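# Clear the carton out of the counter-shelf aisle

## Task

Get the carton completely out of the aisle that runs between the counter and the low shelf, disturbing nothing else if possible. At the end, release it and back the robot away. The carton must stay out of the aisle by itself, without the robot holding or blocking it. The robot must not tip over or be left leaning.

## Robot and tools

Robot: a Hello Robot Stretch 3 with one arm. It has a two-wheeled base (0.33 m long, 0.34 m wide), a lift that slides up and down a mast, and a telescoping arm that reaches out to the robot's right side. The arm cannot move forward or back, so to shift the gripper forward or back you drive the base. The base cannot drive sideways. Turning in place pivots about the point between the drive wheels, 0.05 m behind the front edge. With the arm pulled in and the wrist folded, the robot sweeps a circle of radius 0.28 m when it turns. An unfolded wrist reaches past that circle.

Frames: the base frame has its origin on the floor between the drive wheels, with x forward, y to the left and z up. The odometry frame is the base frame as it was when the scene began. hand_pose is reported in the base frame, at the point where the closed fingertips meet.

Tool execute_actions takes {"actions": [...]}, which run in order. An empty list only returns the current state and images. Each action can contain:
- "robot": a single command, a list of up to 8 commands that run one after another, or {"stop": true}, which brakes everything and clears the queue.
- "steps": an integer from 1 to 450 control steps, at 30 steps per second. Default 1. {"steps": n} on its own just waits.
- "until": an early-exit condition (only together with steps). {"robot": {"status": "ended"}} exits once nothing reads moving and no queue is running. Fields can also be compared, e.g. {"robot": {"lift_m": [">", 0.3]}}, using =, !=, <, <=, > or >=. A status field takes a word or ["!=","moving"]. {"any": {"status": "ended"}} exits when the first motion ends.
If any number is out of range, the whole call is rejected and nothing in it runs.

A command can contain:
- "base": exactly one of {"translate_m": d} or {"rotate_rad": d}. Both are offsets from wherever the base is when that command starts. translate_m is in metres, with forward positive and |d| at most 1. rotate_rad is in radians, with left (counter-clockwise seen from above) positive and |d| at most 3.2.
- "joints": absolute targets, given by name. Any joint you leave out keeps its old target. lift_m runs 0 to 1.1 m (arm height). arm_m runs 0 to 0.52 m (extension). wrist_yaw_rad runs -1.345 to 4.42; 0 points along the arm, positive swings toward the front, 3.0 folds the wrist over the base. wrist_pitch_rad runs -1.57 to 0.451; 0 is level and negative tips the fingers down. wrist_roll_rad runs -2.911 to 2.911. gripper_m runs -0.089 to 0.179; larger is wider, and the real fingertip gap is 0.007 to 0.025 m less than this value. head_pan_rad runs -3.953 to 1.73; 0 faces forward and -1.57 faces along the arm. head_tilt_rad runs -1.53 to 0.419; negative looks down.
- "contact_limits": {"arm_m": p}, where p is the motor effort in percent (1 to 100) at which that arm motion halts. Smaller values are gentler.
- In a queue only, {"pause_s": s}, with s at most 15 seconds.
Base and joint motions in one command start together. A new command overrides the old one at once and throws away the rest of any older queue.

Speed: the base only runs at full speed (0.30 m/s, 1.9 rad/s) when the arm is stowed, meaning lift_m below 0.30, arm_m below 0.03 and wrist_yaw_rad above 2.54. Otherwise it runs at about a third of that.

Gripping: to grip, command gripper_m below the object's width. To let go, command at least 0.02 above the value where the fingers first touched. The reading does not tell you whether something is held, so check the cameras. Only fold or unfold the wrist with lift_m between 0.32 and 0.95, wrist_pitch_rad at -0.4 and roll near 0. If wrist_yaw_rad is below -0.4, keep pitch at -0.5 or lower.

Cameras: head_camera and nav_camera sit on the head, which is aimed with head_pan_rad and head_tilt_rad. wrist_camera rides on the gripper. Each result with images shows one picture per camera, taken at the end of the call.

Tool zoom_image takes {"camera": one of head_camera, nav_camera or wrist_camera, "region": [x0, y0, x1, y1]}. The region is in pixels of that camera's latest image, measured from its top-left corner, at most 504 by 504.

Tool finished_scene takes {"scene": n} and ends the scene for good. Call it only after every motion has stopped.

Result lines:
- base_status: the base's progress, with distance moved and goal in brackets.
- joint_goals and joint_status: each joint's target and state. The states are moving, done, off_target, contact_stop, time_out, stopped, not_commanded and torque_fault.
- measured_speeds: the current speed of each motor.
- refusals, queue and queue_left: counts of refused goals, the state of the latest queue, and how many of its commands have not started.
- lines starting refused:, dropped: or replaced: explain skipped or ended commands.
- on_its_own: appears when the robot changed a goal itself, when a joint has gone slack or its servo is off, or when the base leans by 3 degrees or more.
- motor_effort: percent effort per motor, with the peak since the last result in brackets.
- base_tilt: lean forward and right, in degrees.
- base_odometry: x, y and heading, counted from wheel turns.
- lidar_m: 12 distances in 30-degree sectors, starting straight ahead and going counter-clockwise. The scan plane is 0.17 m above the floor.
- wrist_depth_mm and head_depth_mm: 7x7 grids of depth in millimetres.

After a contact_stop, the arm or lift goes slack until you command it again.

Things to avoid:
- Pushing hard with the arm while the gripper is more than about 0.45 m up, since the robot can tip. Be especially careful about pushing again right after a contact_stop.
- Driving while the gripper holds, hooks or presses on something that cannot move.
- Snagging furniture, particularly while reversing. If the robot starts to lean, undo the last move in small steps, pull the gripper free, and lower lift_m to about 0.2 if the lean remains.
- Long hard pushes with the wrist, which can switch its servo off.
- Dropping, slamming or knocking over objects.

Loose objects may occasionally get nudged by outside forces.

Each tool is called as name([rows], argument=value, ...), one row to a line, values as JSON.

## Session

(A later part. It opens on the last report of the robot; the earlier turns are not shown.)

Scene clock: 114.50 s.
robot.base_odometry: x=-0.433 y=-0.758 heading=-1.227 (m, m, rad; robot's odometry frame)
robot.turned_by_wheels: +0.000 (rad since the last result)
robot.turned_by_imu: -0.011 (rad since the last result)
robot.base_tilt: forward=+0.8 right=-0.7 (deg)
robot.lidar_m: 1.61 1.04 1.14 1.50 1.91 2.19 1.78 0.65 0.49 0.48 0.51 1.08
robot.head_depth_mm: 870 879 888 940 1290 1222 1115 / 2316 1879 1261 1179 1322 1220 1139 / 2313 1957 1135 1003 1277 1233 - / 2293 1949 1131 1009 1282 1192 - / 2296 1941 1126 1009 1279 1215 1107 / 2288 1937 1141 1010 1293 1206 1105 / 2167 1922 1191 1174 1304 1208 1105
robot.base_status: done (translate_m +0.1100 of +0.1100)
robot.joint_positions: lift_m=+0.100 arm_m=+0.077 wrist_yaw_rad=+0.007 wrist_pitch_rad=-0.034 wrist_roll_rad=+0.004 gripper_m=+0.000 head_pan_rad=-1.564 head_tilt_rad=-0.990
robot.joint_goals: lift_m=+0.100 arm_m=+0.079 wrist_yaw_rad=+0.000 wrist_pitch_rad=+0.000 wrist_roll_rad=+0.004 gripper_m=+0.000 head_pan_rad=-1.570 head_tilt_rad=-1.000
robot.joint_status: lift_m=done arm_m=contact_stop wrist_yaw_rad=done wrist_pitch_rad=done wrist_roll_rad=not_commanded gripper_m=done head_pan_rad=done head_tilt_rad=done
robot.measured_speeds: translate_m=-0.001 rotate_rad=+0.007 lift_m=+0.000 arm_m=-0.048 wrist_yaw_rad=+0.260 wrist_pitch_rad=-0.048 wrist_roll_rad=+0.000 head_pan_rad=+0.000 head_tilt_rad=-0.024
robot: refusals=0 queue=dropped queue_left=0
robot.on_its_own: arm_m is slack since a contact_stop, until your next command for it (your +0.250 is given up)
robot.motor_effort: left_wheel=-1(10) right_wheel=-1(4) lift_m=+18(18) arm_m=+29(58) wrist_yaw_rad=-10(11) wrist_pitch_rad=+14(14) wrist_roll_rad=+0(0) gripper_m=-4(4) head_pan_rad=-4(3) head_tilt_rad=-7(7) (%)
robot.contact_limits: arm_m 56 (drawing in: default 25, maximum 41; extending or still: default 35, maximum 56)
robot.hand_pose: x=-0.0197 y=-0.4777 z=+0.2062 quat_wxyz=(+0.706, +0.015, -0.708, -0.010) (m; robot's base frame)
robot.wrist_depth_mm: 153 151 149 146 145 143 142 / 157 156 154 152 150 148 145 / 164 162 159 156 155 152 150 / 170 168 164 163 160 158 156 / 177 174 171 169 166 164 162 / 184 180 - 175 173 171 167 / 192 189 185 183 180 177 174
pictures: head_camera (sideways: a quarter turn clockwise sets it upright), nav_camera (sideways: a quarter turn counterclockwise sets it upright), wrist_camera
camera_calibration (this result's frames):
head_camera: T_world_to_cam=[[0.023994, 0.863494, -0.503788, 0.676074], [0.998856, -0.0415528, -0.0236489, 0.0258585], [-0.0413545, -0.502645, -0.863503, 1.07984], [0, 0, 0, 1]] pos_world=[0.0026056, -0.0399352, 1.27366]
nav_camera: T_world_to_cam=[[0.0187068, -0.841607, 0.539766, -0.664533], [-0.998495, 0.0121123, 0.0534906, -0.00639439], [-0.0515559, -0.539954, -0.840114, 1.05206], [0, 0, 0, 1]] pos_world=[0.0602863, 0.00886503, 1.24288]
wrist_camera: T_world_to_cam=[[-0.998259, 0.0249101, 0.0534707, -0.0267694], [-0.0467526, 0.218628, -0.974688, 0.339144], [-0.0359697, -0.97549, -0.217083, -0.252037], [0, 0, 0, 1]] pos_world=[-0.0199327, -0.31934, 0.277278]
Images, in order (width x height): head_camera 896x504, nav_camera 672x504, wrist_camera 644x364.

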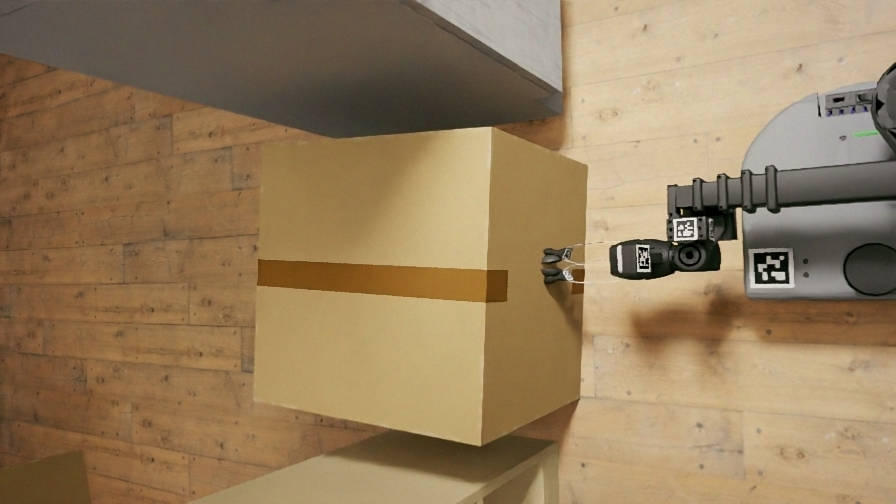

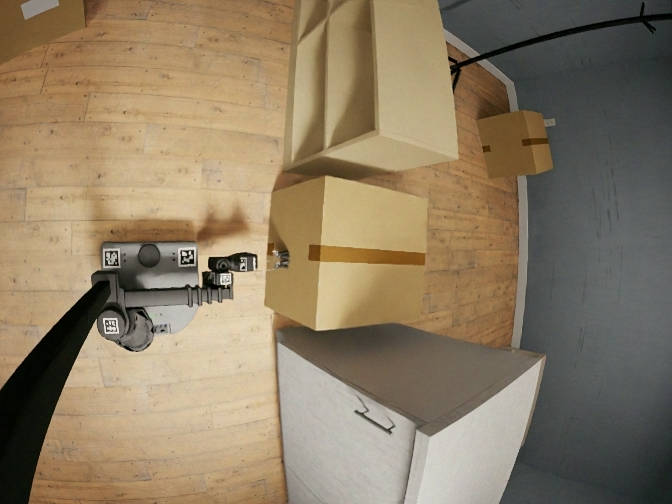

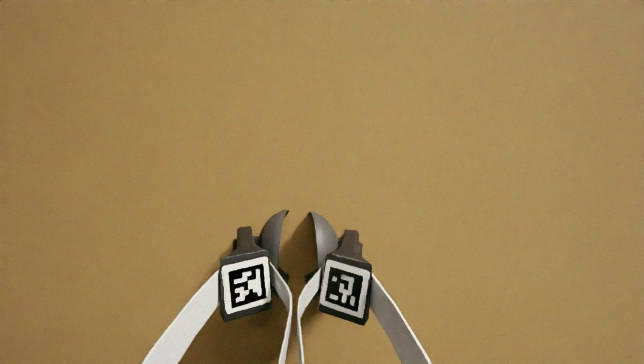

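execute_actions([
  {"robot":[{"joints":{"arm_m":0.04}},{"base":{"translate_m":-0.09}},{"joints":{"arm_m":0.18},"contact_limits":{"arm_m":56}}],"steps":450,"until":{"robot":{"status":"ended"}}},
])

Scene clock: 124.53 s.
robot.base_odometry: x=-0.463 y=-0.673 heading=-1.228 (m, m, rad; robot's odometry frame)
robot.turned_by_wheels: -0.001 (rad since the last result)
robot.turned_by_imu: -0.027 (rad since the last result)
robot.base_tilt: forward=+0.9 right=-0.5 (deg)
robot.lidar_m: 1.71 1.12 1.22 1.50 1.85 2.12 1.99 0.66 0.51 0.55 0.55 1.16
robot.head_depth_mm: 658 590 648 866 1309 1219 1116 / 781 808 830 929 1306 1219 1140 / 2300 1875 1230 1151 1327 1229 - / 2288 1943 1128 1056 1333 1212 - / 2275 1935 1119 1045 1296 1209 1107 / 2262 1941 1122 1022 1281 1207 1103 / 2276 1913 1136 1024 1312 1202 1102
robot.base_status: done (translate_m -0.0900 of -0.0900)
robot.joint_positions: lift_m=+0.100 arm_m=+0.177 wrist_yaw_rad=-0.068 wrist_pitch_rad=-0.029 wrist_roll_rad=+0.004 gripper_m=+0.000 head_pan_rad=-1.565 head_tilt_rad=-0.990
robot.joint_goals: lift_m=+0.100 arm_m=+0.180 wrist_yaw_rad=+0.000 wrist_pitch_rad=+0.000 wrist_roll_rad=+0.004 gripper_m=+0.000 head_pan_rad=-1.570 head_tilt_rad=-1.000
robot.joint_status: lift_m=done arm_m=done wrist_yaw_rad=done wrist_pitch_rad=done wrist_roll_rad=not_commanded gripper_m=done head_pan_rad=done head_tilt_rad=done
robot.measured_speeds: translate_m=+0.000 rotate_rad=+0.000 lift_m=+0.000 arm_m=+0.000 wrist_yaw_rad=+0.000 wrist_pitch_rad=+0.000 wrist_roll_rad=+0.000 head_pan_rad=+0.000 head_tilt_rad=+0.000
robot: refusals=0 queue=done queue_left=0
robot.on_its_own: arm_m is at rest, and its effort (+31) is outside its rest range (-14 to +14); wrist_yaw_rad is at rest, and its effort (+60) is outside its rest range (-12 to +12)
robot.motor_effort: left_wheel=-12(12) right_wheel=+18(22) lift_m=+18(18) arm_m=+31(53) wrist_yaw_rad=+60(59) wrist_pitch_rad=+11(12) wrist_roll_rad=+0(0) gripper_m=-11(11) head_pan_rad=-2(3) head_tilt_rad=-6(7) (%)
robot.contact_limits: arm_m 56 (drawing in: default 25, maximum 41; extending or still: default 35, maximum 56)
robot.hand_pose: x=-0.0389 y=-0.5772 z=+0.2076 quat_wxyz=(+0.705, -0.014, -0.708, -0.035) (m; robot's base frame)
robot.wrist_depth_mm: 120 125 134 145 158 173 205 / 123 129 139 150 164 180 205 / 127 133 143 156 171 188 205 / 130 137 149 161 177 197 204 / 134 142 154 165 187 242 203 / 138 147 158 - 198 253 201 / 142 152 169 182 202 254 202
pictures: head_camera (sideways: a quarter turn clockwise sets it upright), nav_camera (sideways: a quarter turn counterclockwise sets it upright), wrist_camera
camera_calibration (this result's frames):
head_camera: T_world_to_cam=[[0.0247523, 0.863813, -0.503204, 0.675308], [0.998819, -0.0424163, -0.0236817, 0.0259014], [-0.0418006, -0.502023, -0.863843, 1.08028], [0, 0, 0, 1]] pos_world=[0.00257032, -0.039913, 1.27363]
nav_camera: T_world_to_cam=[[0.0179678, -0.841989, 0.539196, -0.663786], [-0.998484, 0.0129553, 0.0535034, -0.0064111], [-0.0520347, -0.53934, -0.840479, 1.05254], [0, 0, 0, 1]] pos_world=[0.0602938, 0.00885726, 1.24289]
wrist_camera: T_world_to_cam=[[-0.993536, 0.100209, 0.0533277, 0.000132281], [-0.030565, 0.216275, -0.975854, 0.360871], [-0.109323, -0.971176, -0.211814, -0.351017], [0, 0, 0, 1]] pos_world=[-0.0272126, -0.41896, 0.2778]
Images, in order (width x height): head_camera 896x504, nav_camera 672x504, wrist_camera 644x364.

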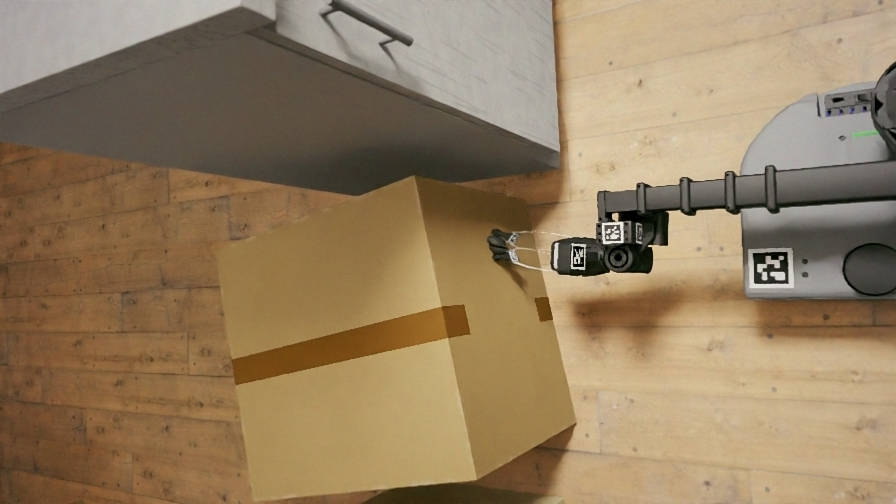

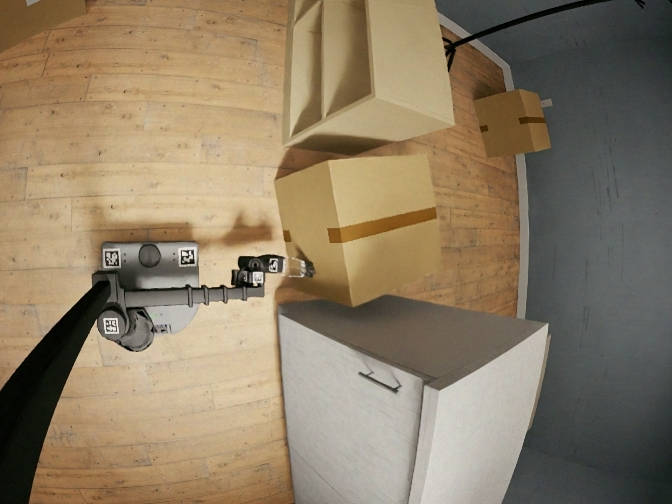

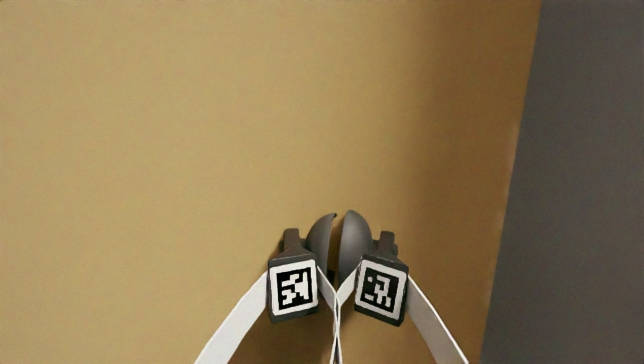

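execute_actions([
  {"robot":[{"joints":{"arm_m":0.07}},{"base":{"translate_m":0.24}},{"joints":{"arm_m":0.27},"contact_limits":{"arm_m":56}},{"joints":{"arm_m":0.17}}],"steps":450,"until":{"robot":{"status":"ended"}}},
])

Scene clock: 134.97 s.
robot.base_odometry: x=-0.382 y=-0.899 heading=-1.227 (m, m, rad; robot's odometry frame)
robot.turned_by_wheels: +0.001 (rad since the last result)
robot.turned_by_imu: +0.019 (rad since the last result)
robot.base_tilt: forward=+0.7 right=-0.8 (deg)
robot.lidar_m: 1.47 0.91 0.98 1.51 2.01 2.35 1.84 0.65 0.57 0.52 0.57 0.96
robot.head_depth_mm: 2335 1890 1192 1151 1325 1219 1118 / 2327 1958 1135 1082 1344 1219 1144 / 2313 1965 1132 1053 1321 1235 - / 2298 1960 1130 1033 1309 1209 - / 2288 1946 1171 1421 1316 1211 1109 / 2224 1939 1146 1131 1306 1207 1106 / 2100 1003 873 1097 1309 1203 1103
robot.base_status: done (translate_m +0.2400 of +0.2400)
robot.joint_positions: lift_m=+0.100 arm_m=+0.138 wrist_yaw_rad=-0.146 wrist_pitch_rad=-0.042 wrist_roll_rad=+0.003 gripper_m=+0.000 head_pan_rad=-1.565 head_tilt_rad=-0.991
robot.joint_goals: lift_m=+0.100 arm_m=+0.139 wrist_yaw_rad=-0.127 wrist_pitch_rad=+0.000 wrist_roll_rad=+0.003 gripper_m=+0.000 head_pan_rad=-1.570 head_tilt_rad=-1.000
robot.joint_status: lift_m=done arm_m=contact_stop wrist_yaw_rad=done wrist_pitch_rad=done wrist_roll_rad=not_commanded gripper_m=done head_pan_rad=done head_tilt_rad=done
robot.measured_speeds: translate_m=+0.000 rotate_rad=+0.001 lift_m=+0.000 arm_m=-0.040 wrist_yaw_rad=-0.150 wrist_pitch_rad=-0.072 wrist_roll_rad=+0.000 head_pan_rad=+0.000 head_tilt_rad=-0.024
robot: refusals=0 queue=dropped queue_left=0
robot.on_its_own: wrist_yaw_rad is held at -0.127, not at your +0.000, by its stall guard, which is still easing; arm_m is slack since a contact_stop, until your next command for it (your +0.270 is given up)
robot.motor_effort: left_wheel=-5(12) right_wheel=-1(18) lift_m=+18(18) arm_m=+24(58) wrist_yaw_rad=+18(60) wrist_pitch_rad=+18(18) wrist_roll_rad=+0(0) gripper_m=-7(11) head_pan_rad=-3(3) head_tilt_rad=-6(6) (%)
robot.contact_limits: arm_m 56 (drawing in: default 25, maximum 41; extending or still: default 35, maximum 56)
robot.hand_pose: x=-0.0586 y=-0.5350 z=+0.2042 quat_wxyz=(+0.703, -0.037, -0.707, -0.067) (m; robot's base frame)
robot.wrist_depth_mm: 117 124 135 147 163 181 203 / 121 128 140 152 168 189 214 / 125 132 144 158 176 199 226 / 129 136 150 164 184 207 239 / 133 141 154 172 192 218 252 / 138 146 157 - 204 230 272 / 240 151 170 187 210 244 288
pictures: head_camera (sideways: a quarter turn clockwise sets it upright), nav_camera (sideways: a quarter turn counterclockwise sets it upright), wrist_camera
dropped: robot: command 2 of its queue: arm_m: contact_stop
camera_calibration (this result's frames):
head_camera: T_world_to_cam=[[0.0247523, 0.864158, -0.502612, 0.674537], [0.998819, -0.0424025, -0.0237148, 0.0259445], [-0.0418053, -0.501431, -0.864187, 1.08073], [0, 0, 0, 1]] pos_world=[0.0025701, -0.0398936, 1.2736]
nav_camera: T_world_to_cam=[[0.017968, -0.842358, 0.538619, -0.663034], [-0.998483, 0.0129211, 0.0535164, -0.00642792], [-0.0520395, -0.538763, -0.840848, 1.05302], [0, 0, 0, 1]] pos_world=[0.0602936, 0.00889755, 1.24289]
wrist_camera: T_world_to_cam=[[-0.982777, 0.176564, 0.0545314, 0.0176958], [-0.0125298, 0.230746, -0.972933, 0.356059], [-0.184368, -0.95686, -0.224559, -0.306951], [0, 0, 0, 1]] pos_world=[-0.0347396, -0.378993, 0.276528]
Images, in order (width x height): head_camera 896x504, nav_camera 672x504, wrist_camera 644x364.

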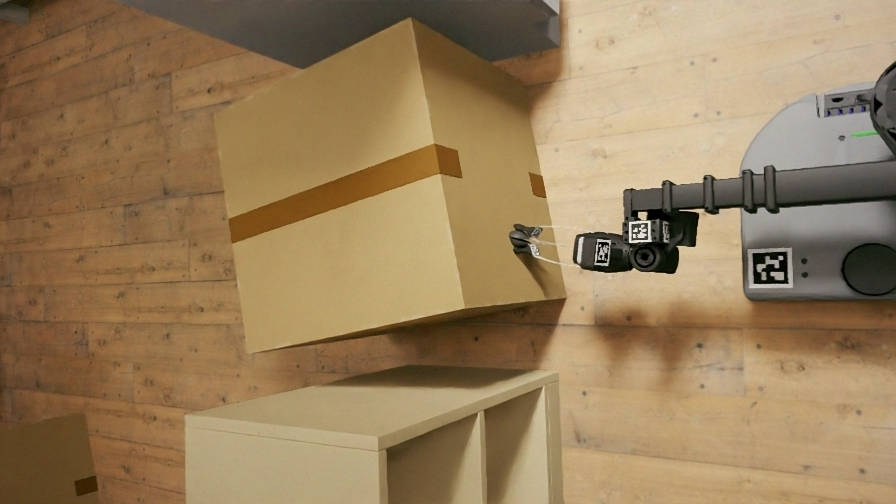

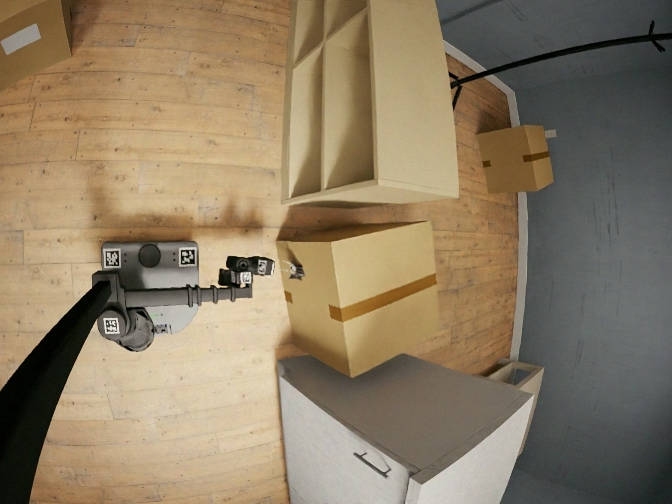

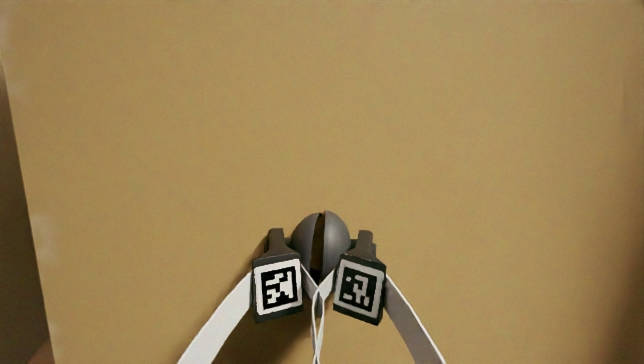

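Corner at x≈0.045. Set yaw +0.12 (tip x≈0.01).

execute_actions([
  {"robot":[{"joints":{"arm_m":0.08}},{"joints":{"wrist_yaw_rad":0.1}},{"joints":{"arm_m":0.28},"contact_limits":{"arm_m":56}},{"joints":{"arm_m":0.17,"wrist_yaw_rad":-0.08}}],"steps":450,"until":{"robot":{"status":"ended"}}},
])

Scene clock: 146.30 s.
robot.base_odometry: x=-0.382 y=-0.899 heading=-1.227 (m, m, rad; robot's odometry frame)
robot.turned_by_wheels: +0.000 (rad since the last result)
robot.turned_by_imu: -0.018 (rad since the last result)
robot.base_tilt: forward=+0.9 right=-0.5 (deg)
robot.lidar_m: 1.47 0.91 0.98 1.52 2.00 2.03 1.99 0.66 0.64 0.64 0.57 0.96
robot.head_depth_mm: 2308 1187 1206 1235 1324 1215 1112 / 2291 1941 1133 1153 1344 1214 1140 / 2282 1945 1130 1169 1337 1227 - / 2276 1941 1124 1190 1368 1210 - / 2261 1883 1123 1220 1330 1210 1107 / 2244 1929 1583 1209 1307 1206 1105 / 2075 992 879 1075 1300 1201 1103
robot.base_status: done (translate_m +0.2400 of +0.2400)
robot.joint_positions: lift_m=+0.100 arm_m=+0.170 wrist_yaw_rad=-0.078 wrist_pitch_rad=-0.026 wrist_roll_rad=+0.003 gripper_m=+0.000 head_pan_rad=-1.567 head_tilt_rad=-0.992
robot.joint_goals: lift_m=+0.100 arm_m=+0.170 wrist_yaw_rad=-0.080 wrist_pitch_rad=+0.000 wrist_roll_rad=+0.003 gripper_m=+0.000 head_pan_rad=-1.570 head_tilt_rad=-1.000
robot.joint_status: lift_m=done arm_m=done wrist_yaw_rad=done wrist_pitch_rad=done wrist_roll_rad=not_commanded gripper_m=done head_pan_rad=done head_tilt_rad=done
robot.measured_speeds: translate_m=+0.000 rotate_rad=+0.000 lift_m=+0.000 arm_m=+0.000 wrist_yaw_rad=+0.000 wrist_pitch_rad=+0.000 wrist_roll_rad=+0.000 head_pan_rad=+0.000 head_tilt_rad=+0.000
robot: refusals=0 queue=done queue_left=0
robot.motor_effort: left_wheel=+2(20) right_wheel=-1(32) lift_m=+19(19) arm_m=-3(48) wrist_yaw_rad=-1(97) wrist_pitch_rad=+10(15) wrist_roll_rad=+0(0) gripper_m=-1(16) head_pan_rad=-3(2) head_tilt_rad=-5(5) (%)
robot.hand_pose: x=-0.0413 y=-0.5700 z=+0.2084 quat_wxyz=(+0.705, -0.018, -0.708, -0.037) (m; robot's base frame)
robot.wrist_depth_mm: 216 215 213 211 210 207 207 / 222 222 219 218 216 215 214 / 231 229 229 223 225 221 220 / 241 236 235 234 233 231 228 / 251 248 243 239 240 237 235 / 292 257 252 - 250 245 246 / 326 268 264 259 256 256 254
pictures: head_camera (sideways: a quarter turn clockwise sets it upright), nav_camera (sideways: a quarter turn counterclockwise sets it upright), wrist_camera
camera_calibration (this result's frames):
head_camera: T_world_to_cam=[[0.0265589, 0.864623, -0.501719, 0.673362], [0.998728, -0.0444683, -0.0237648, 0.0260101], [-0.0428582, -0.500449, -0.864704, 1.08141], [0, 0, 0, 1]] pos_world=[0.0024865, -0.0398569, 1.27356]
nav_camera: T_world_to_cam=[[0.0162071, -0.84295, 0.537748, -0.661889], [-0.998454, 0.0149555, 0.0535358, -0.0064534], [-0.0531703, -0.537784, -0.841404, 1.05375], [0, 0, 0, 1]] pos_world=[0.0603119, 0.00884508, 1.2429]
wrist_camera: T_world_to_cam=[[-0.992505, 0.109642, 0.0539694, 0.00227503], [-0.0295035, 0.213583, -0.976479, 0.358618], [-0.11859, -0.970753, -0.208747, -0.344856], [0, 0, 0, 1]] pos_world=[-0.028058, -0.411614, 0.278073]
Images, in order (width x height): head_camera 896x504, nav_camera 672x504, wrist_camera 644x364.

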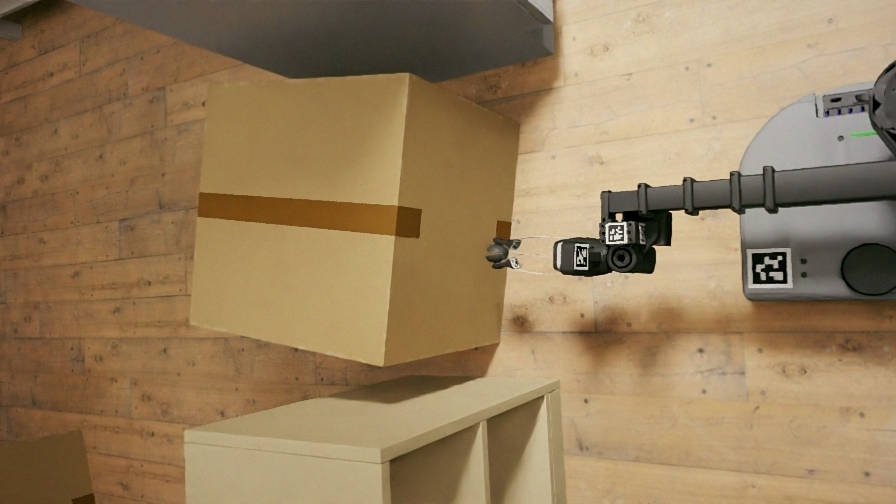

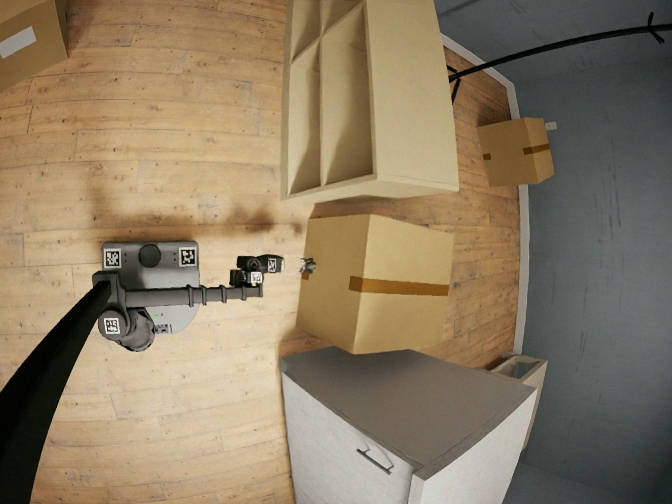

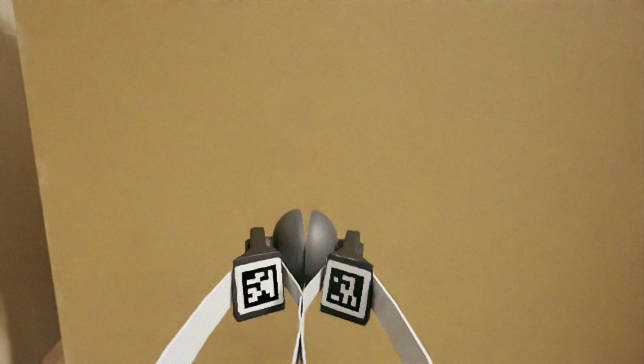

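execute_actions([
  {"robot":[{"base":{"translate_m":-0.23},"joints":{"wrist_yaw_rad":0.03,"arm_m":0.18}},{"joints":{"arm_m":0.34},"contact_limits":{"arm_m":56}},{"joints":{"arm_m":0.23,"wrist_yaw_rad":-0.03},"base":{"translate_m":0.27}}],"steps":450,"until":{"robot":{"status":"ended"}}},
])

Scene clock: 162.23 s.
robot.base_odometry: x=-0.369 y=-0.937 heading=-1.227 (m, m, rad; robot's odometry frame)
robot.turned_by_wheels: +0.000 (rad since the last result)
robot.turned_by_imu: -0.031 (rad since the last result)
robot.base_tilt: forward=+0.9 right=-0.5 (deg)
robot.lidar_m: 1.43 0.89 0.93 1.53 2.00 2.05 2.28 0.67 0.67 0.67 0.55 0.92
robot.head_depth_mm: 2233 1187 1175 1271 1330 1225 1116 / 2299 1912 1153 1430 1347 1222 1144 / 2285 1295 1132 1353 1356 1232 - / 2286 1293 1123 1257 1358 1226 - / 2256 1287 1164 1436 1337 1203 1106 / 2252 1914 1584 1153 1287 1204 1104 / 2093 1904 866 1075 1288 1200 1098
robot.base_status: done (translate_m +0.2700 of +0.2700)
robot.joint_positions: lift_m=+0.100 arm_m=+0.230 wrist_yaw_rad=-0.032 wrist_pitch_rad=-0.025 wrist_roll_rad=+0.003 gripper_m=+0.000 head_pan_rad=-1.567 head_tilt_rad=-0.992
robot.joint_goals: lift_m=+0.100 arm_m=+0.230 wrist_yaw_rad=-0.030 wrist_pitch_rad=+0.000 wrist_roll_rad=+0.003 gripper_m=+0.000 head_pan_rad=-1.570 head_tilt_rad=-1.000
robot.joint_status: lift_m=done arm_m=done wrist_yaw_rad=done wrist_pitch_rad=done wrist_roll_rad=not_commanded gripper_m=done head_pan_rad=done head_tilt_rad=done
robot.measured_speeds: translate_m=+0.000 rotate_rad=+0.000 lift_m=+0.000 arm_m=+0.000 wrist_yaw_rad=+0.000 wrist_pitch_rad=+0.000 wrist_roll_rad=+0.000 head_pan_rad=+0.000 head_tilt_rad=+0.000
robot: refusals=0 queue=done queue_left=0
robot.motor_effort: left_wheel=+1(15) right_wheel=-2(22) lift_m=+18(18) arm_m=-3(53) wrist_yaw_rad=+2(56) wrist_pitch_rad=+10(13) wrist_roll_rad=+0(0) gripper_m=-3(11) head_pan_rad=-1(2) head_tilt_rad=-6(5) (%)
robot.hand_pose: x=-0.0296 y=-0.6306 z=+0.2085 quat_wxyz=(+0.706, -0.002, -0.708, -0.021) (m; robot's base frame)
robot.wrist_depth_mm: 342 177 184 195 210 224 243 / 340 183 191 203 218 235 254 / 338 190 196 210 225 244 267 / 341 913 203 217 235 256 279 / 346 420 210 - 244 265 293 / 345 425 213 - 256 278 307 / 348 379 229 243 269 293 325
pictures: head_camera (sideways: a quarter turn clockwise sets it upright), nav_camera (sideways: a quarter turn counterclockwise sets it upright), wrist_camera
camera_calibration (this result's frames):
head_camera: T_world_to_cam=[[0.0265587, 0.864623, -0.501719, 0.673362], [0.998728, -0.0444681, -0.0237648, 0.0260101], [-0.042858, -0.500449, -0.864704, 1.08141], [0, 0, 0, 1]] pos_world=[0.00248651, -0.0398569, 1.27356]
nav_camera: T_world_to_cam=[[0.0162073, -0.84295, 0.537748, -0.661888], [-0.998454, 0.0149552, 0.0535358, -0.00645341], [-0.0531702, -0.537784, -0.841404, 1.05375], [0, 0, 0, 1]] pos_world=[0.0603119, 0.0088451, 1.2429]
wrist_camera: T_world_to_cam=[[-0.996465, 0.0643827, 0.0539655, -0.00821171], [-0.0392174, 0.211585, -0.976572, 0.370498], [-0.0742926, -0.975237, -0.208312, -0.40394], [0, 0, 0, 1]] pos_world=[-0.0236625, -0.471801, 0.278116]
Images, in order (width x height): head_camera 896x504, nav_camera 672x504, wrist_camera 644x364.

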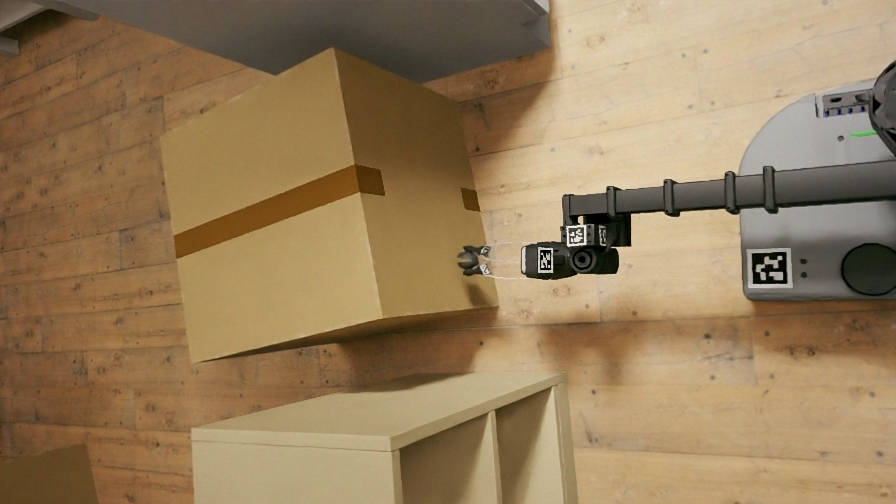

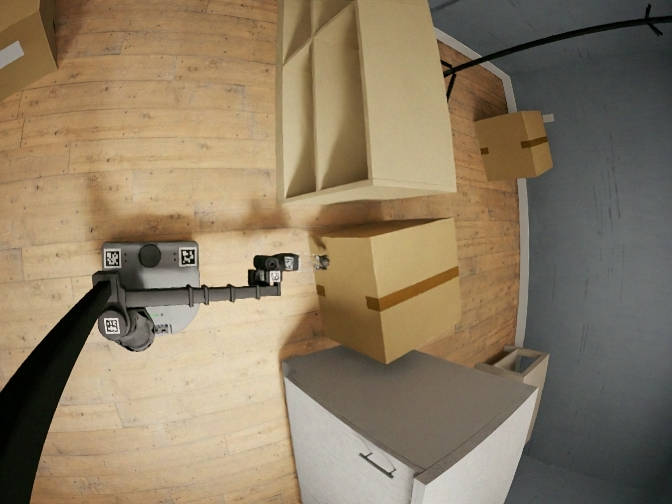

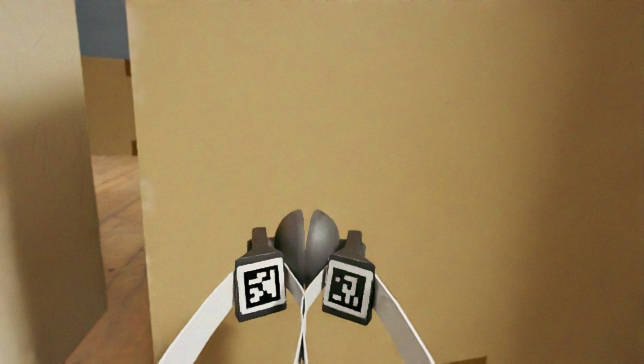

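Rotate base +0.06 to fix heading (moves tip forward 0.04).

execute_actions([
  {"robot":[{"base":{"rotate_rad":0.06}},{"joints":{"arm_m":0.42},"contact_limits":{"arm_m":56},"base":{"translate_m":0.04}},{"joints":{"arm_m":0.32,"wrist_yaw_rad":0.03,"head_tilt_rad":-0.85},"base":{"translate_m":-0.3}}],"steps":450,"until":{"robot":{"status":"ended"}}},
])

Scene clock: 177.23 s.
robot.base_odometry: x=-0.471 y=-0.698 heading=-1.167 (m, m, rad; robot's odometry frame)
robot.turned_by_wheels: +0.060 (rad since the last result)
robot.turned_by_imu: +0.061 (rad since the last result)
robot.base_tilt: forward=+0.9 right=-0.5 (deg)
robot.lidar_m: 1.70 1.12 1.22 1.52 1.87 2.11 1.76 0.63 0.50 0.73 0.68 1.15
robot.head_depth_mm: 896 716 657 704 885 1241 1133 / 2481 909 924 943 977 1231 1127 / 2610 2414 1810 1543 1405 1259 1145 / 2594 2414 1304 1160 1396 1238 1143 / 2587 2387 1302 1177 1392 1255 1124 / 2580 2382 1297 1195 1402 1250 1118 / 2513 2294 1938 1288 1369 1249 1117
robot.base_status: done (translate_m -0.3000 of -0.3000)
robot.joint_positions: lift_m=+0.100 arm_m=+0.320 wrist_yaw_rad=+0.032 wrist_pitch_rad=-0.026 wrist_roll_rad=+0.004 gripper_m=+0.000 head_pan_rad=-1.567 head_tilt_rad=-0.853
robot.joint_goals: lift_m=+0.100 arm_m=+0.320 wrist_yaw_rad=+0.030 wrist_pitch_rad=+0.000 wrist_roll_rad=+0.004 gripper_m=+0.000 head_pan_rad=-1.570 head_tilt_rad=-0.850
robot.joint_status: lift_m=done arm_m=done wrist_yaw_rad=done wrist_pitch_rad=done wrist_roll_rad=not_commanded gripper_m=done head_pan_rad=done head_tilt_rad=done
robot.measured_speeds: translate_m=+0.000 rotate_rad=+0.000 lift_m=+0.000 arm_m=+0.000 wrist_yaw_rad=+0.000 wrist_pitch_rad=+0.000 wrist_roll_rad=+0.000 head_pan_rad=+0.000 head_tilt_rad=+0.000
robot: refusals=0 queue=done queue_left=0
robot.motor_effort: left_wheel=+0(20) right_wheel=+0(36) lift_m=+19(18) arm_m=-3(48) wrist_yaw_rad=-1(85) wrist_pitch_rad=+10(13) wrist_roll_rad=+0(1) gripper_m=-1(13) head_pan_rad=-2(2) head_tilt_rad=+2(19) (%)
robot.hand_pose: x=-0.0132 y=-0.7206 z=+0.2084 quat_wxyz=(+0.706, +0.021, -0.708, +0.002) (m; robot's base frame)
robot.wrist_depth_mm: 196 187 174 164 156 151 277 / 204 192 181 171 160 343 273 / 212 199 187 175 165 341 275 / 221 209 193 181 171 359 273 / 232 216 201 185 178 375 271 / 241 225 212 - 180 373 267 / 251 237 213 201 184 383 267
pictures: head_camera (sideways: a quarter turn clockwise sets it upright), nav_camera (sideways: a quarter turn counterclockwise sets it upright), wrist_camera
camera_calibration (this result's frames):
head_camera: T_world_to_cam=[[0.0268623, 0.786798, -0.616626, 0.823058], [0.998739, -0.0472958, -0.0168397, 0.016998], [-0.0424132, -0.615396, -0.787076, 0.980494], [0, 0, 0, 1]] pos_world=[0.00250012, -0.0433847, 1.27953]
nav_camera: T_world_to_cam=[[0.0158852, -0.760342, 0.649329, -0.80726], [-0.998482, 0.0221909, 0.0504117, -0.00239536], [-0.0527393, -0.649144, -0.758835, 0.946392], [0, 0, 0, 1]] pos_world=[0.0603438, 0.000603905, 1.24245]
wrist_camera: T_world_to_cam=[[-0.998575, 0.000176438, 0.0533635, -0.0322026], [-0.0521494, 0.2089, -0.976546, 0.388007], [-0.0113199, -0.977937, -0.208593, -0.491549], [0, 0, 0, 1]] pos_world=[-0.0174867, -0.561753, 0.278091]
Images, in order (width x height): head_camera 896x504, nav_camera 672x504, wrist_camera 644x364.

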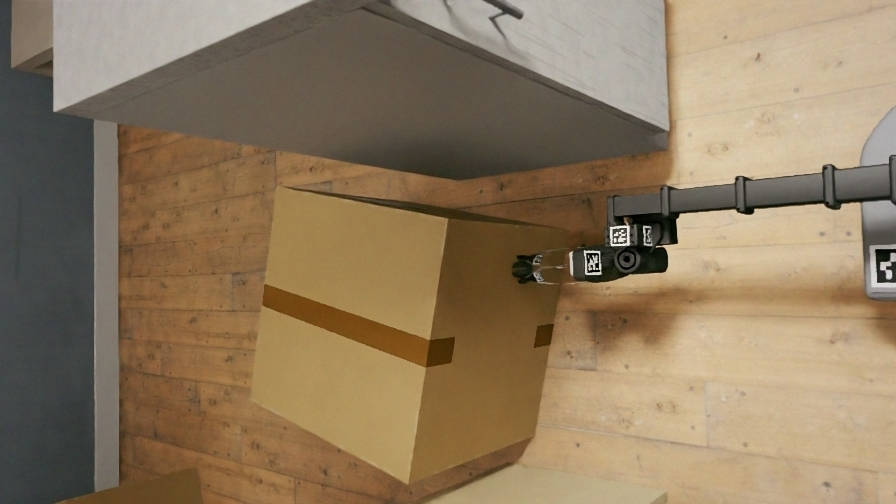

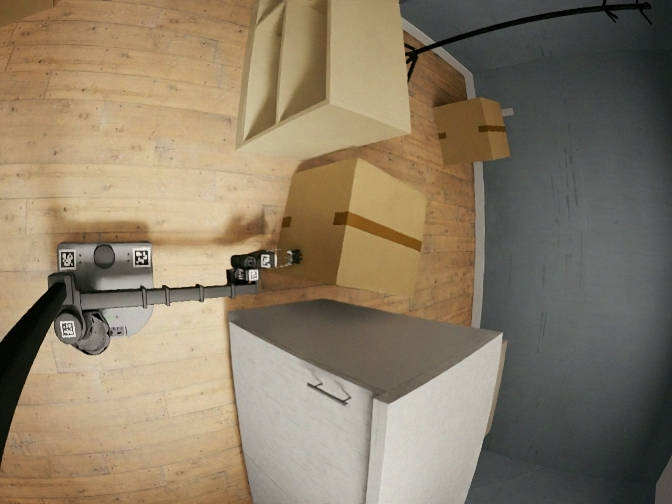

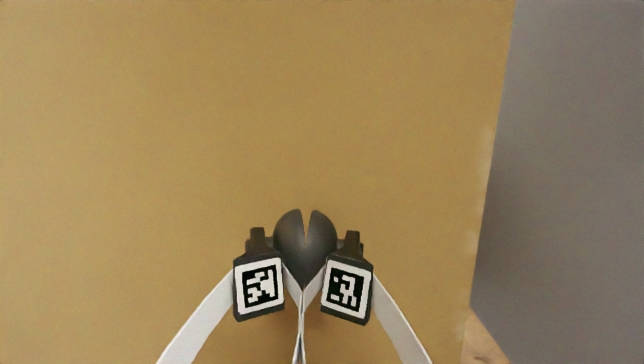

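execute_actions([
  {"robot":[{"joints":{"arm_m":0.49},"contact_limits":{"arm_m":56}},{"joints":{"arm_m":0.0,"wrist_yaw_rad":-0.04}},{"base":{"rotate_rad":-0.62}},{"base":{"translate_m":0.36}},{"base":{"rotate_rad":0.65},"joints":{"arm_m":0.12,"head_tilt_rad":-1.0}}],"steps":450,"until":{"robot":{"status":"ended"}}},
  {"steps":300,"until":{"robot":{"status":"ended"}}},
])

Scene clock: 203.27 s.
robot.base_odometry: x=-0.548 y=-1.049 heading=-1.137 (m, m, rad; robot's odometry frame)
robot.turned_by_wheels: +0.030 (rad since the last result)
robot.turned_by_imu: -0.005 (rad since the last result)
robot.base_tilt: forward=+0.9 right=-0.5 (deg)
robot.lidar_m: 1.37 1.00 1.02 1.75 2.23 2.39 0.91 0.57 0.67 0.58 0.34 0.80
robot.head_depth_mm: 2331 1975 1159 1287 1328 1218 1115 / 2317 1305 1137 1256 1345 1222 1144 / 2311 1962 1132 1209 1342 1229 - / 2291 1936 1130 1166 1343 1195 - / 2275 1940 1625 1475 1317 1207 1105 / 2235 1935 1590 826 918 1179 1105 / 1878 1923 869 768 938 1178 1102
robot.base_status: done (rotate_rad +0.6499 of +0.6500)
robot.joint_positions: lift_m=+0.100 arm_m=+0.120 wrist_yaw_rad=-0.041 wrist_pitch_rad=-0.025 wrist_roll_rad=+0.004 gripper_m=+0.000 head_pan_rad=-1.567 head_tilt_rad=-0.988
robot.joint_goals: lift_m=+0.100 arm_m=+0.120 wrist_yaw_rad=-0.040 wrist_pitch_rad=+0.000 wrist_roll_rad=+0.004 gripper_m=+0.000 head_pan_rad=-1.570 head_tilt_rad=-1.000
robot.joint_status: lift_m=done arm_m=done wrist_yaw_rad=done wrist_pitch_rad=done wrist_roll_rad=not_commanded gripper_m=done head_pan_rad=done head_tilt_rad=done
robot.measured_speeds: translate_m=+0.000 rotate_rad=+0.000 lift_m=+0.000 arm_m=+0.000 wrist_yaw_rad=+0.000 wrist_pitch_rad=+0.000 wrist_roll_rad=+0.000 head_pan_rad=+0.000 head_tilt_rad=+0.000
robot: refusals=0 queue=done queue_left=0
robot.motor_effort: left_wheel=-1(18) right_wheel=+1(23) lift_m=+18(18) arm_m=+3(55) wrist_yaw_rad=+2(54) wrist_pitch_rad=+9(14) wrist_roll_rad=+0(0) gripper_m=-2(11) head_pan_rad=-2(2) head_tilt_rad=-8(27) (%)
robot.hand_pose: x=-0.0320 y=-0.5201 z=+0.2087 quat_wxyz=(+0.706, -0.006, -0.708, -0.024) (m; robot's base frame)
robot.wrist_depth_mm: 254 - - 252 263 275 293 / 255 - - 260 272 288 305 / 257 - - 270 283 301 318 / 256 - - 282 293 309 326 / 260 694 679 - 304 326 344 / 263 501 533 - 322 337 362 / 262 383 370 312 335 353 379
pictures: head_camera (sideways: a quarter turn clockwise sets it upright), nav_camera (sideways: a quarter turn counterclockwise sets it upright), wrist_camera
camera_calibration (this result's frames):
head_camera: T_world_to_cam=[[0.0265673, 0.862374, -0.505573, 0.678384], [0.998729, -0.0445736, -0.0235487, 0.0257289], [-0.042843, -0.504305, -0.862462, 1.0785], [0, 0, 0, 1]] pos_world=[0.00248701, -0.039983, 1.27374]
nav_camera: T_world_to_cam=[[0.0161981, -0.840541, 0.541506, -0.666785], [-0.998455, 0.015194, 0.0534512, -0.00634356], [-0.0531556, -0.541535, -0.838996, 1.05061], [0, 0, 0, 1]] pos_world=[0.0603129, 0.00858166, 1.24287]
wrist_camera: T_world_to_cam=[[-0.995832, 0.0737507, 0.0536591, -0.0127676], [-0.0369976, 0.211102, -0.976764, 0.347078], [-0.0833645, -0.974678, -0.207493, -0.296399], [0, 0, 0, 1]] pos_world=[-0.0245825, -0.361221, 0.278198]
Images, in order (width x height): head_camera 896x504, nav_camera 672x504, wrist_camera 644x364.

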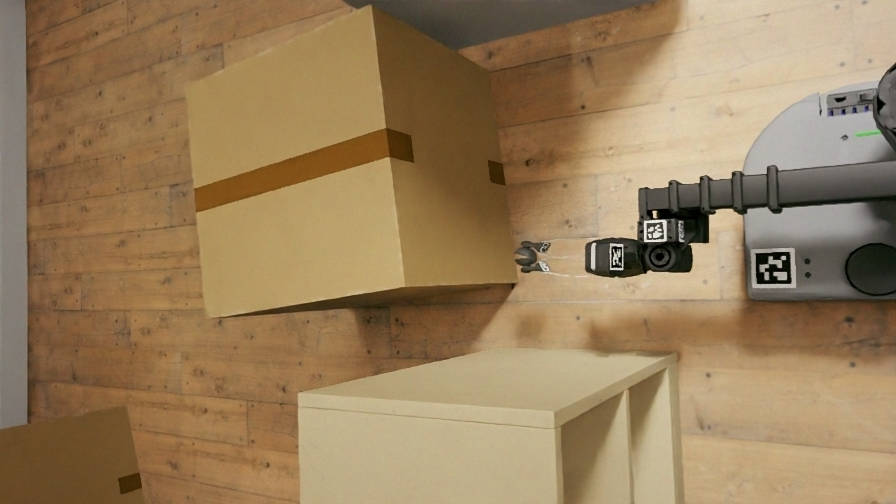

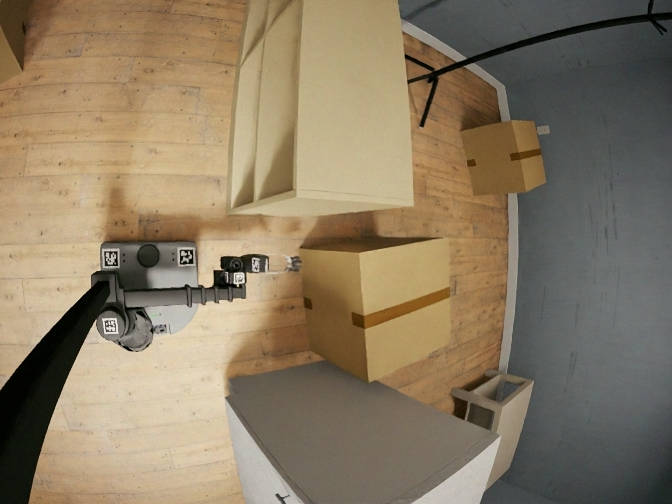

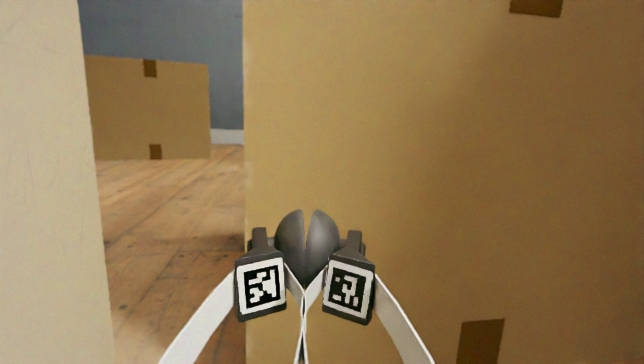

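execute_actions([
  {"robot":[{"joints":{"arm_m":0.38},"contact_limits":{"arm_m":56}},{"joints":{"arm_m":0.24,"wrist_yaw_rad":0.03},"base":{"translate_m":-0.28}}],"steps":450,"until":{"robot":{"status":"ended"}}},
])

Scene clock: 214.27 s.
robot.base_odometry: x=-0.666 y=-0.795 heading=-1.137 (m, m, rad; robot's odometry frame)
robot.turned_by_wheels: +0.000 (rad since the last result)
robot.turned_by_imu: +0.008 (rad since the last result)
robot.base_tilt: forward=+0.9 right=-0.5 (deg)
robot.lidar_m: 1.65 1.22 1.30 1.74 2.26 2.13 0.89 0.33 0.34 0.68 0.60 0.53
robot.head_depth_mm: 676 642 652 663 681 1173 1114 / 2304 907 917 937 959 1178 1141 / 2295 1911 1627 1446 1343 1228 - / 2274 1300 1124 1279 1325 1221 - / 2281 1290 1124 1341 1337 1207 1107 / 2289 1290 1138 1405 1333 1198 1102 / 2252 1919 1182 1454 1313 1201 1095
robot.base_status: done (translate_m -0.2800 of -0.2800)
robot.joint_positions: lift_m=+0.100 arm_m=+0.240 wrist_yaw_rad=+0.032 wrist_pitch_rad=-0.025 wrist_roll_rad=+0.004 gripper_m=+0.000 head_pan_rad=-1.567 head_tilt_rad=-0.988
robot.joint_goals: lift_m=+0.100 arm_m=+0.240 wrist_yaw_rad=+0.030 wrist_pitch_rad=+0.000 wrist_roll_rad=+0.004 gripper_m=+0.000 head_pan_rad=-1.570 head_tilt_rad=-1.000
robot.joint_status: lift_m=done arm_m=done wrist_yaw_rad=done wrist_pitch_rad=done wrist_roll_rad=not_commanded gripper_m=done head_pan_rad=done head_tilt_rad=done
robot.measured_speeds: translate_m=+0.000 rotate_rad=+0.000 lift_m=+0.000 arm_m=+0.000 wrist_yaw_rad=+0.000 wrist_pitch_rad=+0.000 wrist_roll_rad=+0.000 head_pan_rad=+0.000 head_tilt_rad=+0.000
robot: refusals=0 queue=done queue_left=0
robot.motor_effort: left_wheel=+0(21) right_wheel=+0(34) lift_m=+19(18) arm_m=-3(53) wrist_yaw_rad=-2(97) wrist_pitch_rad=+9(13) wrist_roll_rad=+0(1) gripper_m=-3(15) head_pan_rad=-2(1) head_tilt_rad=-7(8) (%)
robot.hand_pose: x=-0.0133 y=-0.6406 z=+0.2085 quat_wxyz=(+0.706, +0.021, -0.708, +0.002) (m; robot's base frame)
robot.wrist_depth_mm: 244 229 215 200 189 - 275 / 254 238 221 207 195 - 275 / 265 247 230 213 202 - 269 / 275 256 238 222 208 - 271 / 287 266 247 222 215 762 269 / 303 280 262 - 222 524 266 / 316 291 264 247 237 404 263
pictures: head_camera (sideways: a quarter turn clockwise sets it upright), nav_camera (sideways: a quarter turn counterclockwise sets it upright), wrist_camera
camera_calibration (this result's frames):
head_camera: T_world_to_cam=[[0.0265659, 0.862725, -0.504975, 0.677604], [0.998728, -0.0445572, -0.0235823, 0.0257726], [-0.0428453, -0.503706, -0.862812, 1.07895], [0, 0, 0, 1]] pos_world=[0.00248693, -0.0399634, 1.27371]
nav_camera: T_world_to_cam=[[0.0161995, -0.840916, 0.540923, -0.666025], [-0.998455, 0.0151569, 0.0534645, -0.00636072], [-0.0531578, -0.540953, -0.839371, 1.0511], [0, 0, 0, 1]] pos_world=[0.0603127, 0.00862261, 1.24287]
wrist_camera: T_world_to_cam=[[-0.99859, 0.000555018, 0.053083, -0.0320106], [-0.0517992, 0.208637, -0.97662, 0.371218], [-0.0116171, -0.977993, -0.208314, -0.413407], [0, 0, 0, 1]] pos_world=[-0.0175393, -0.481741, 0.27812]
Images, in order (width x height): head_camera 896x504, nav_camera 672x504, wrist_camera 644x364.

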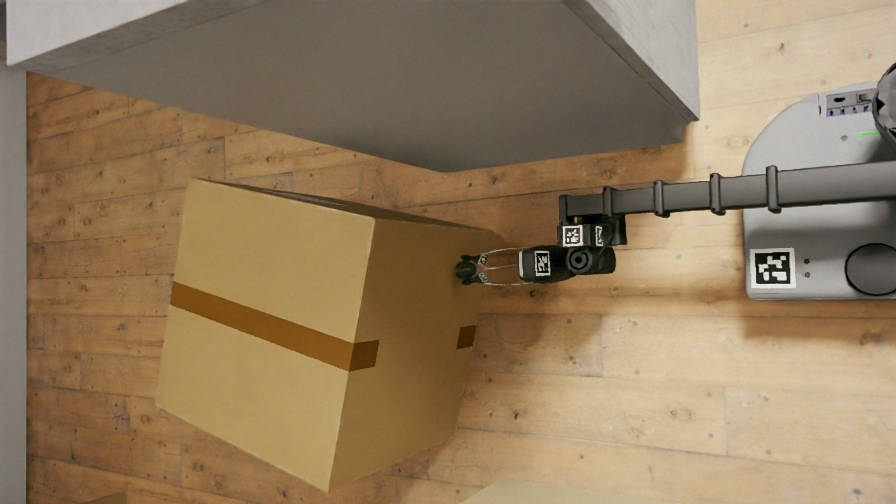

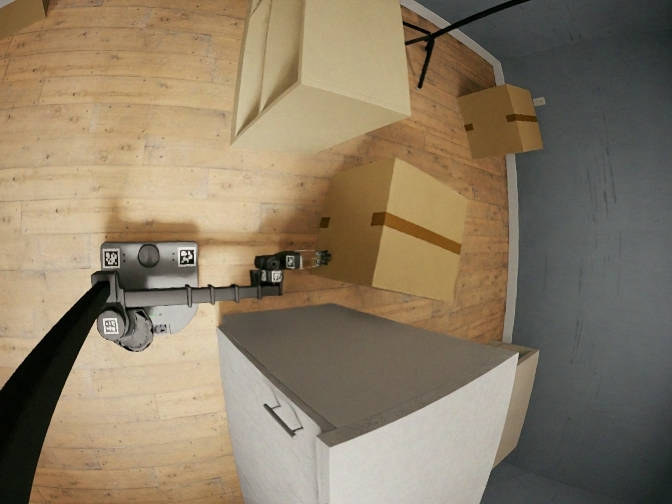

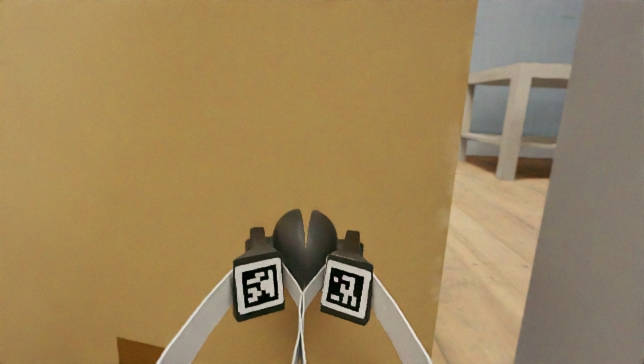

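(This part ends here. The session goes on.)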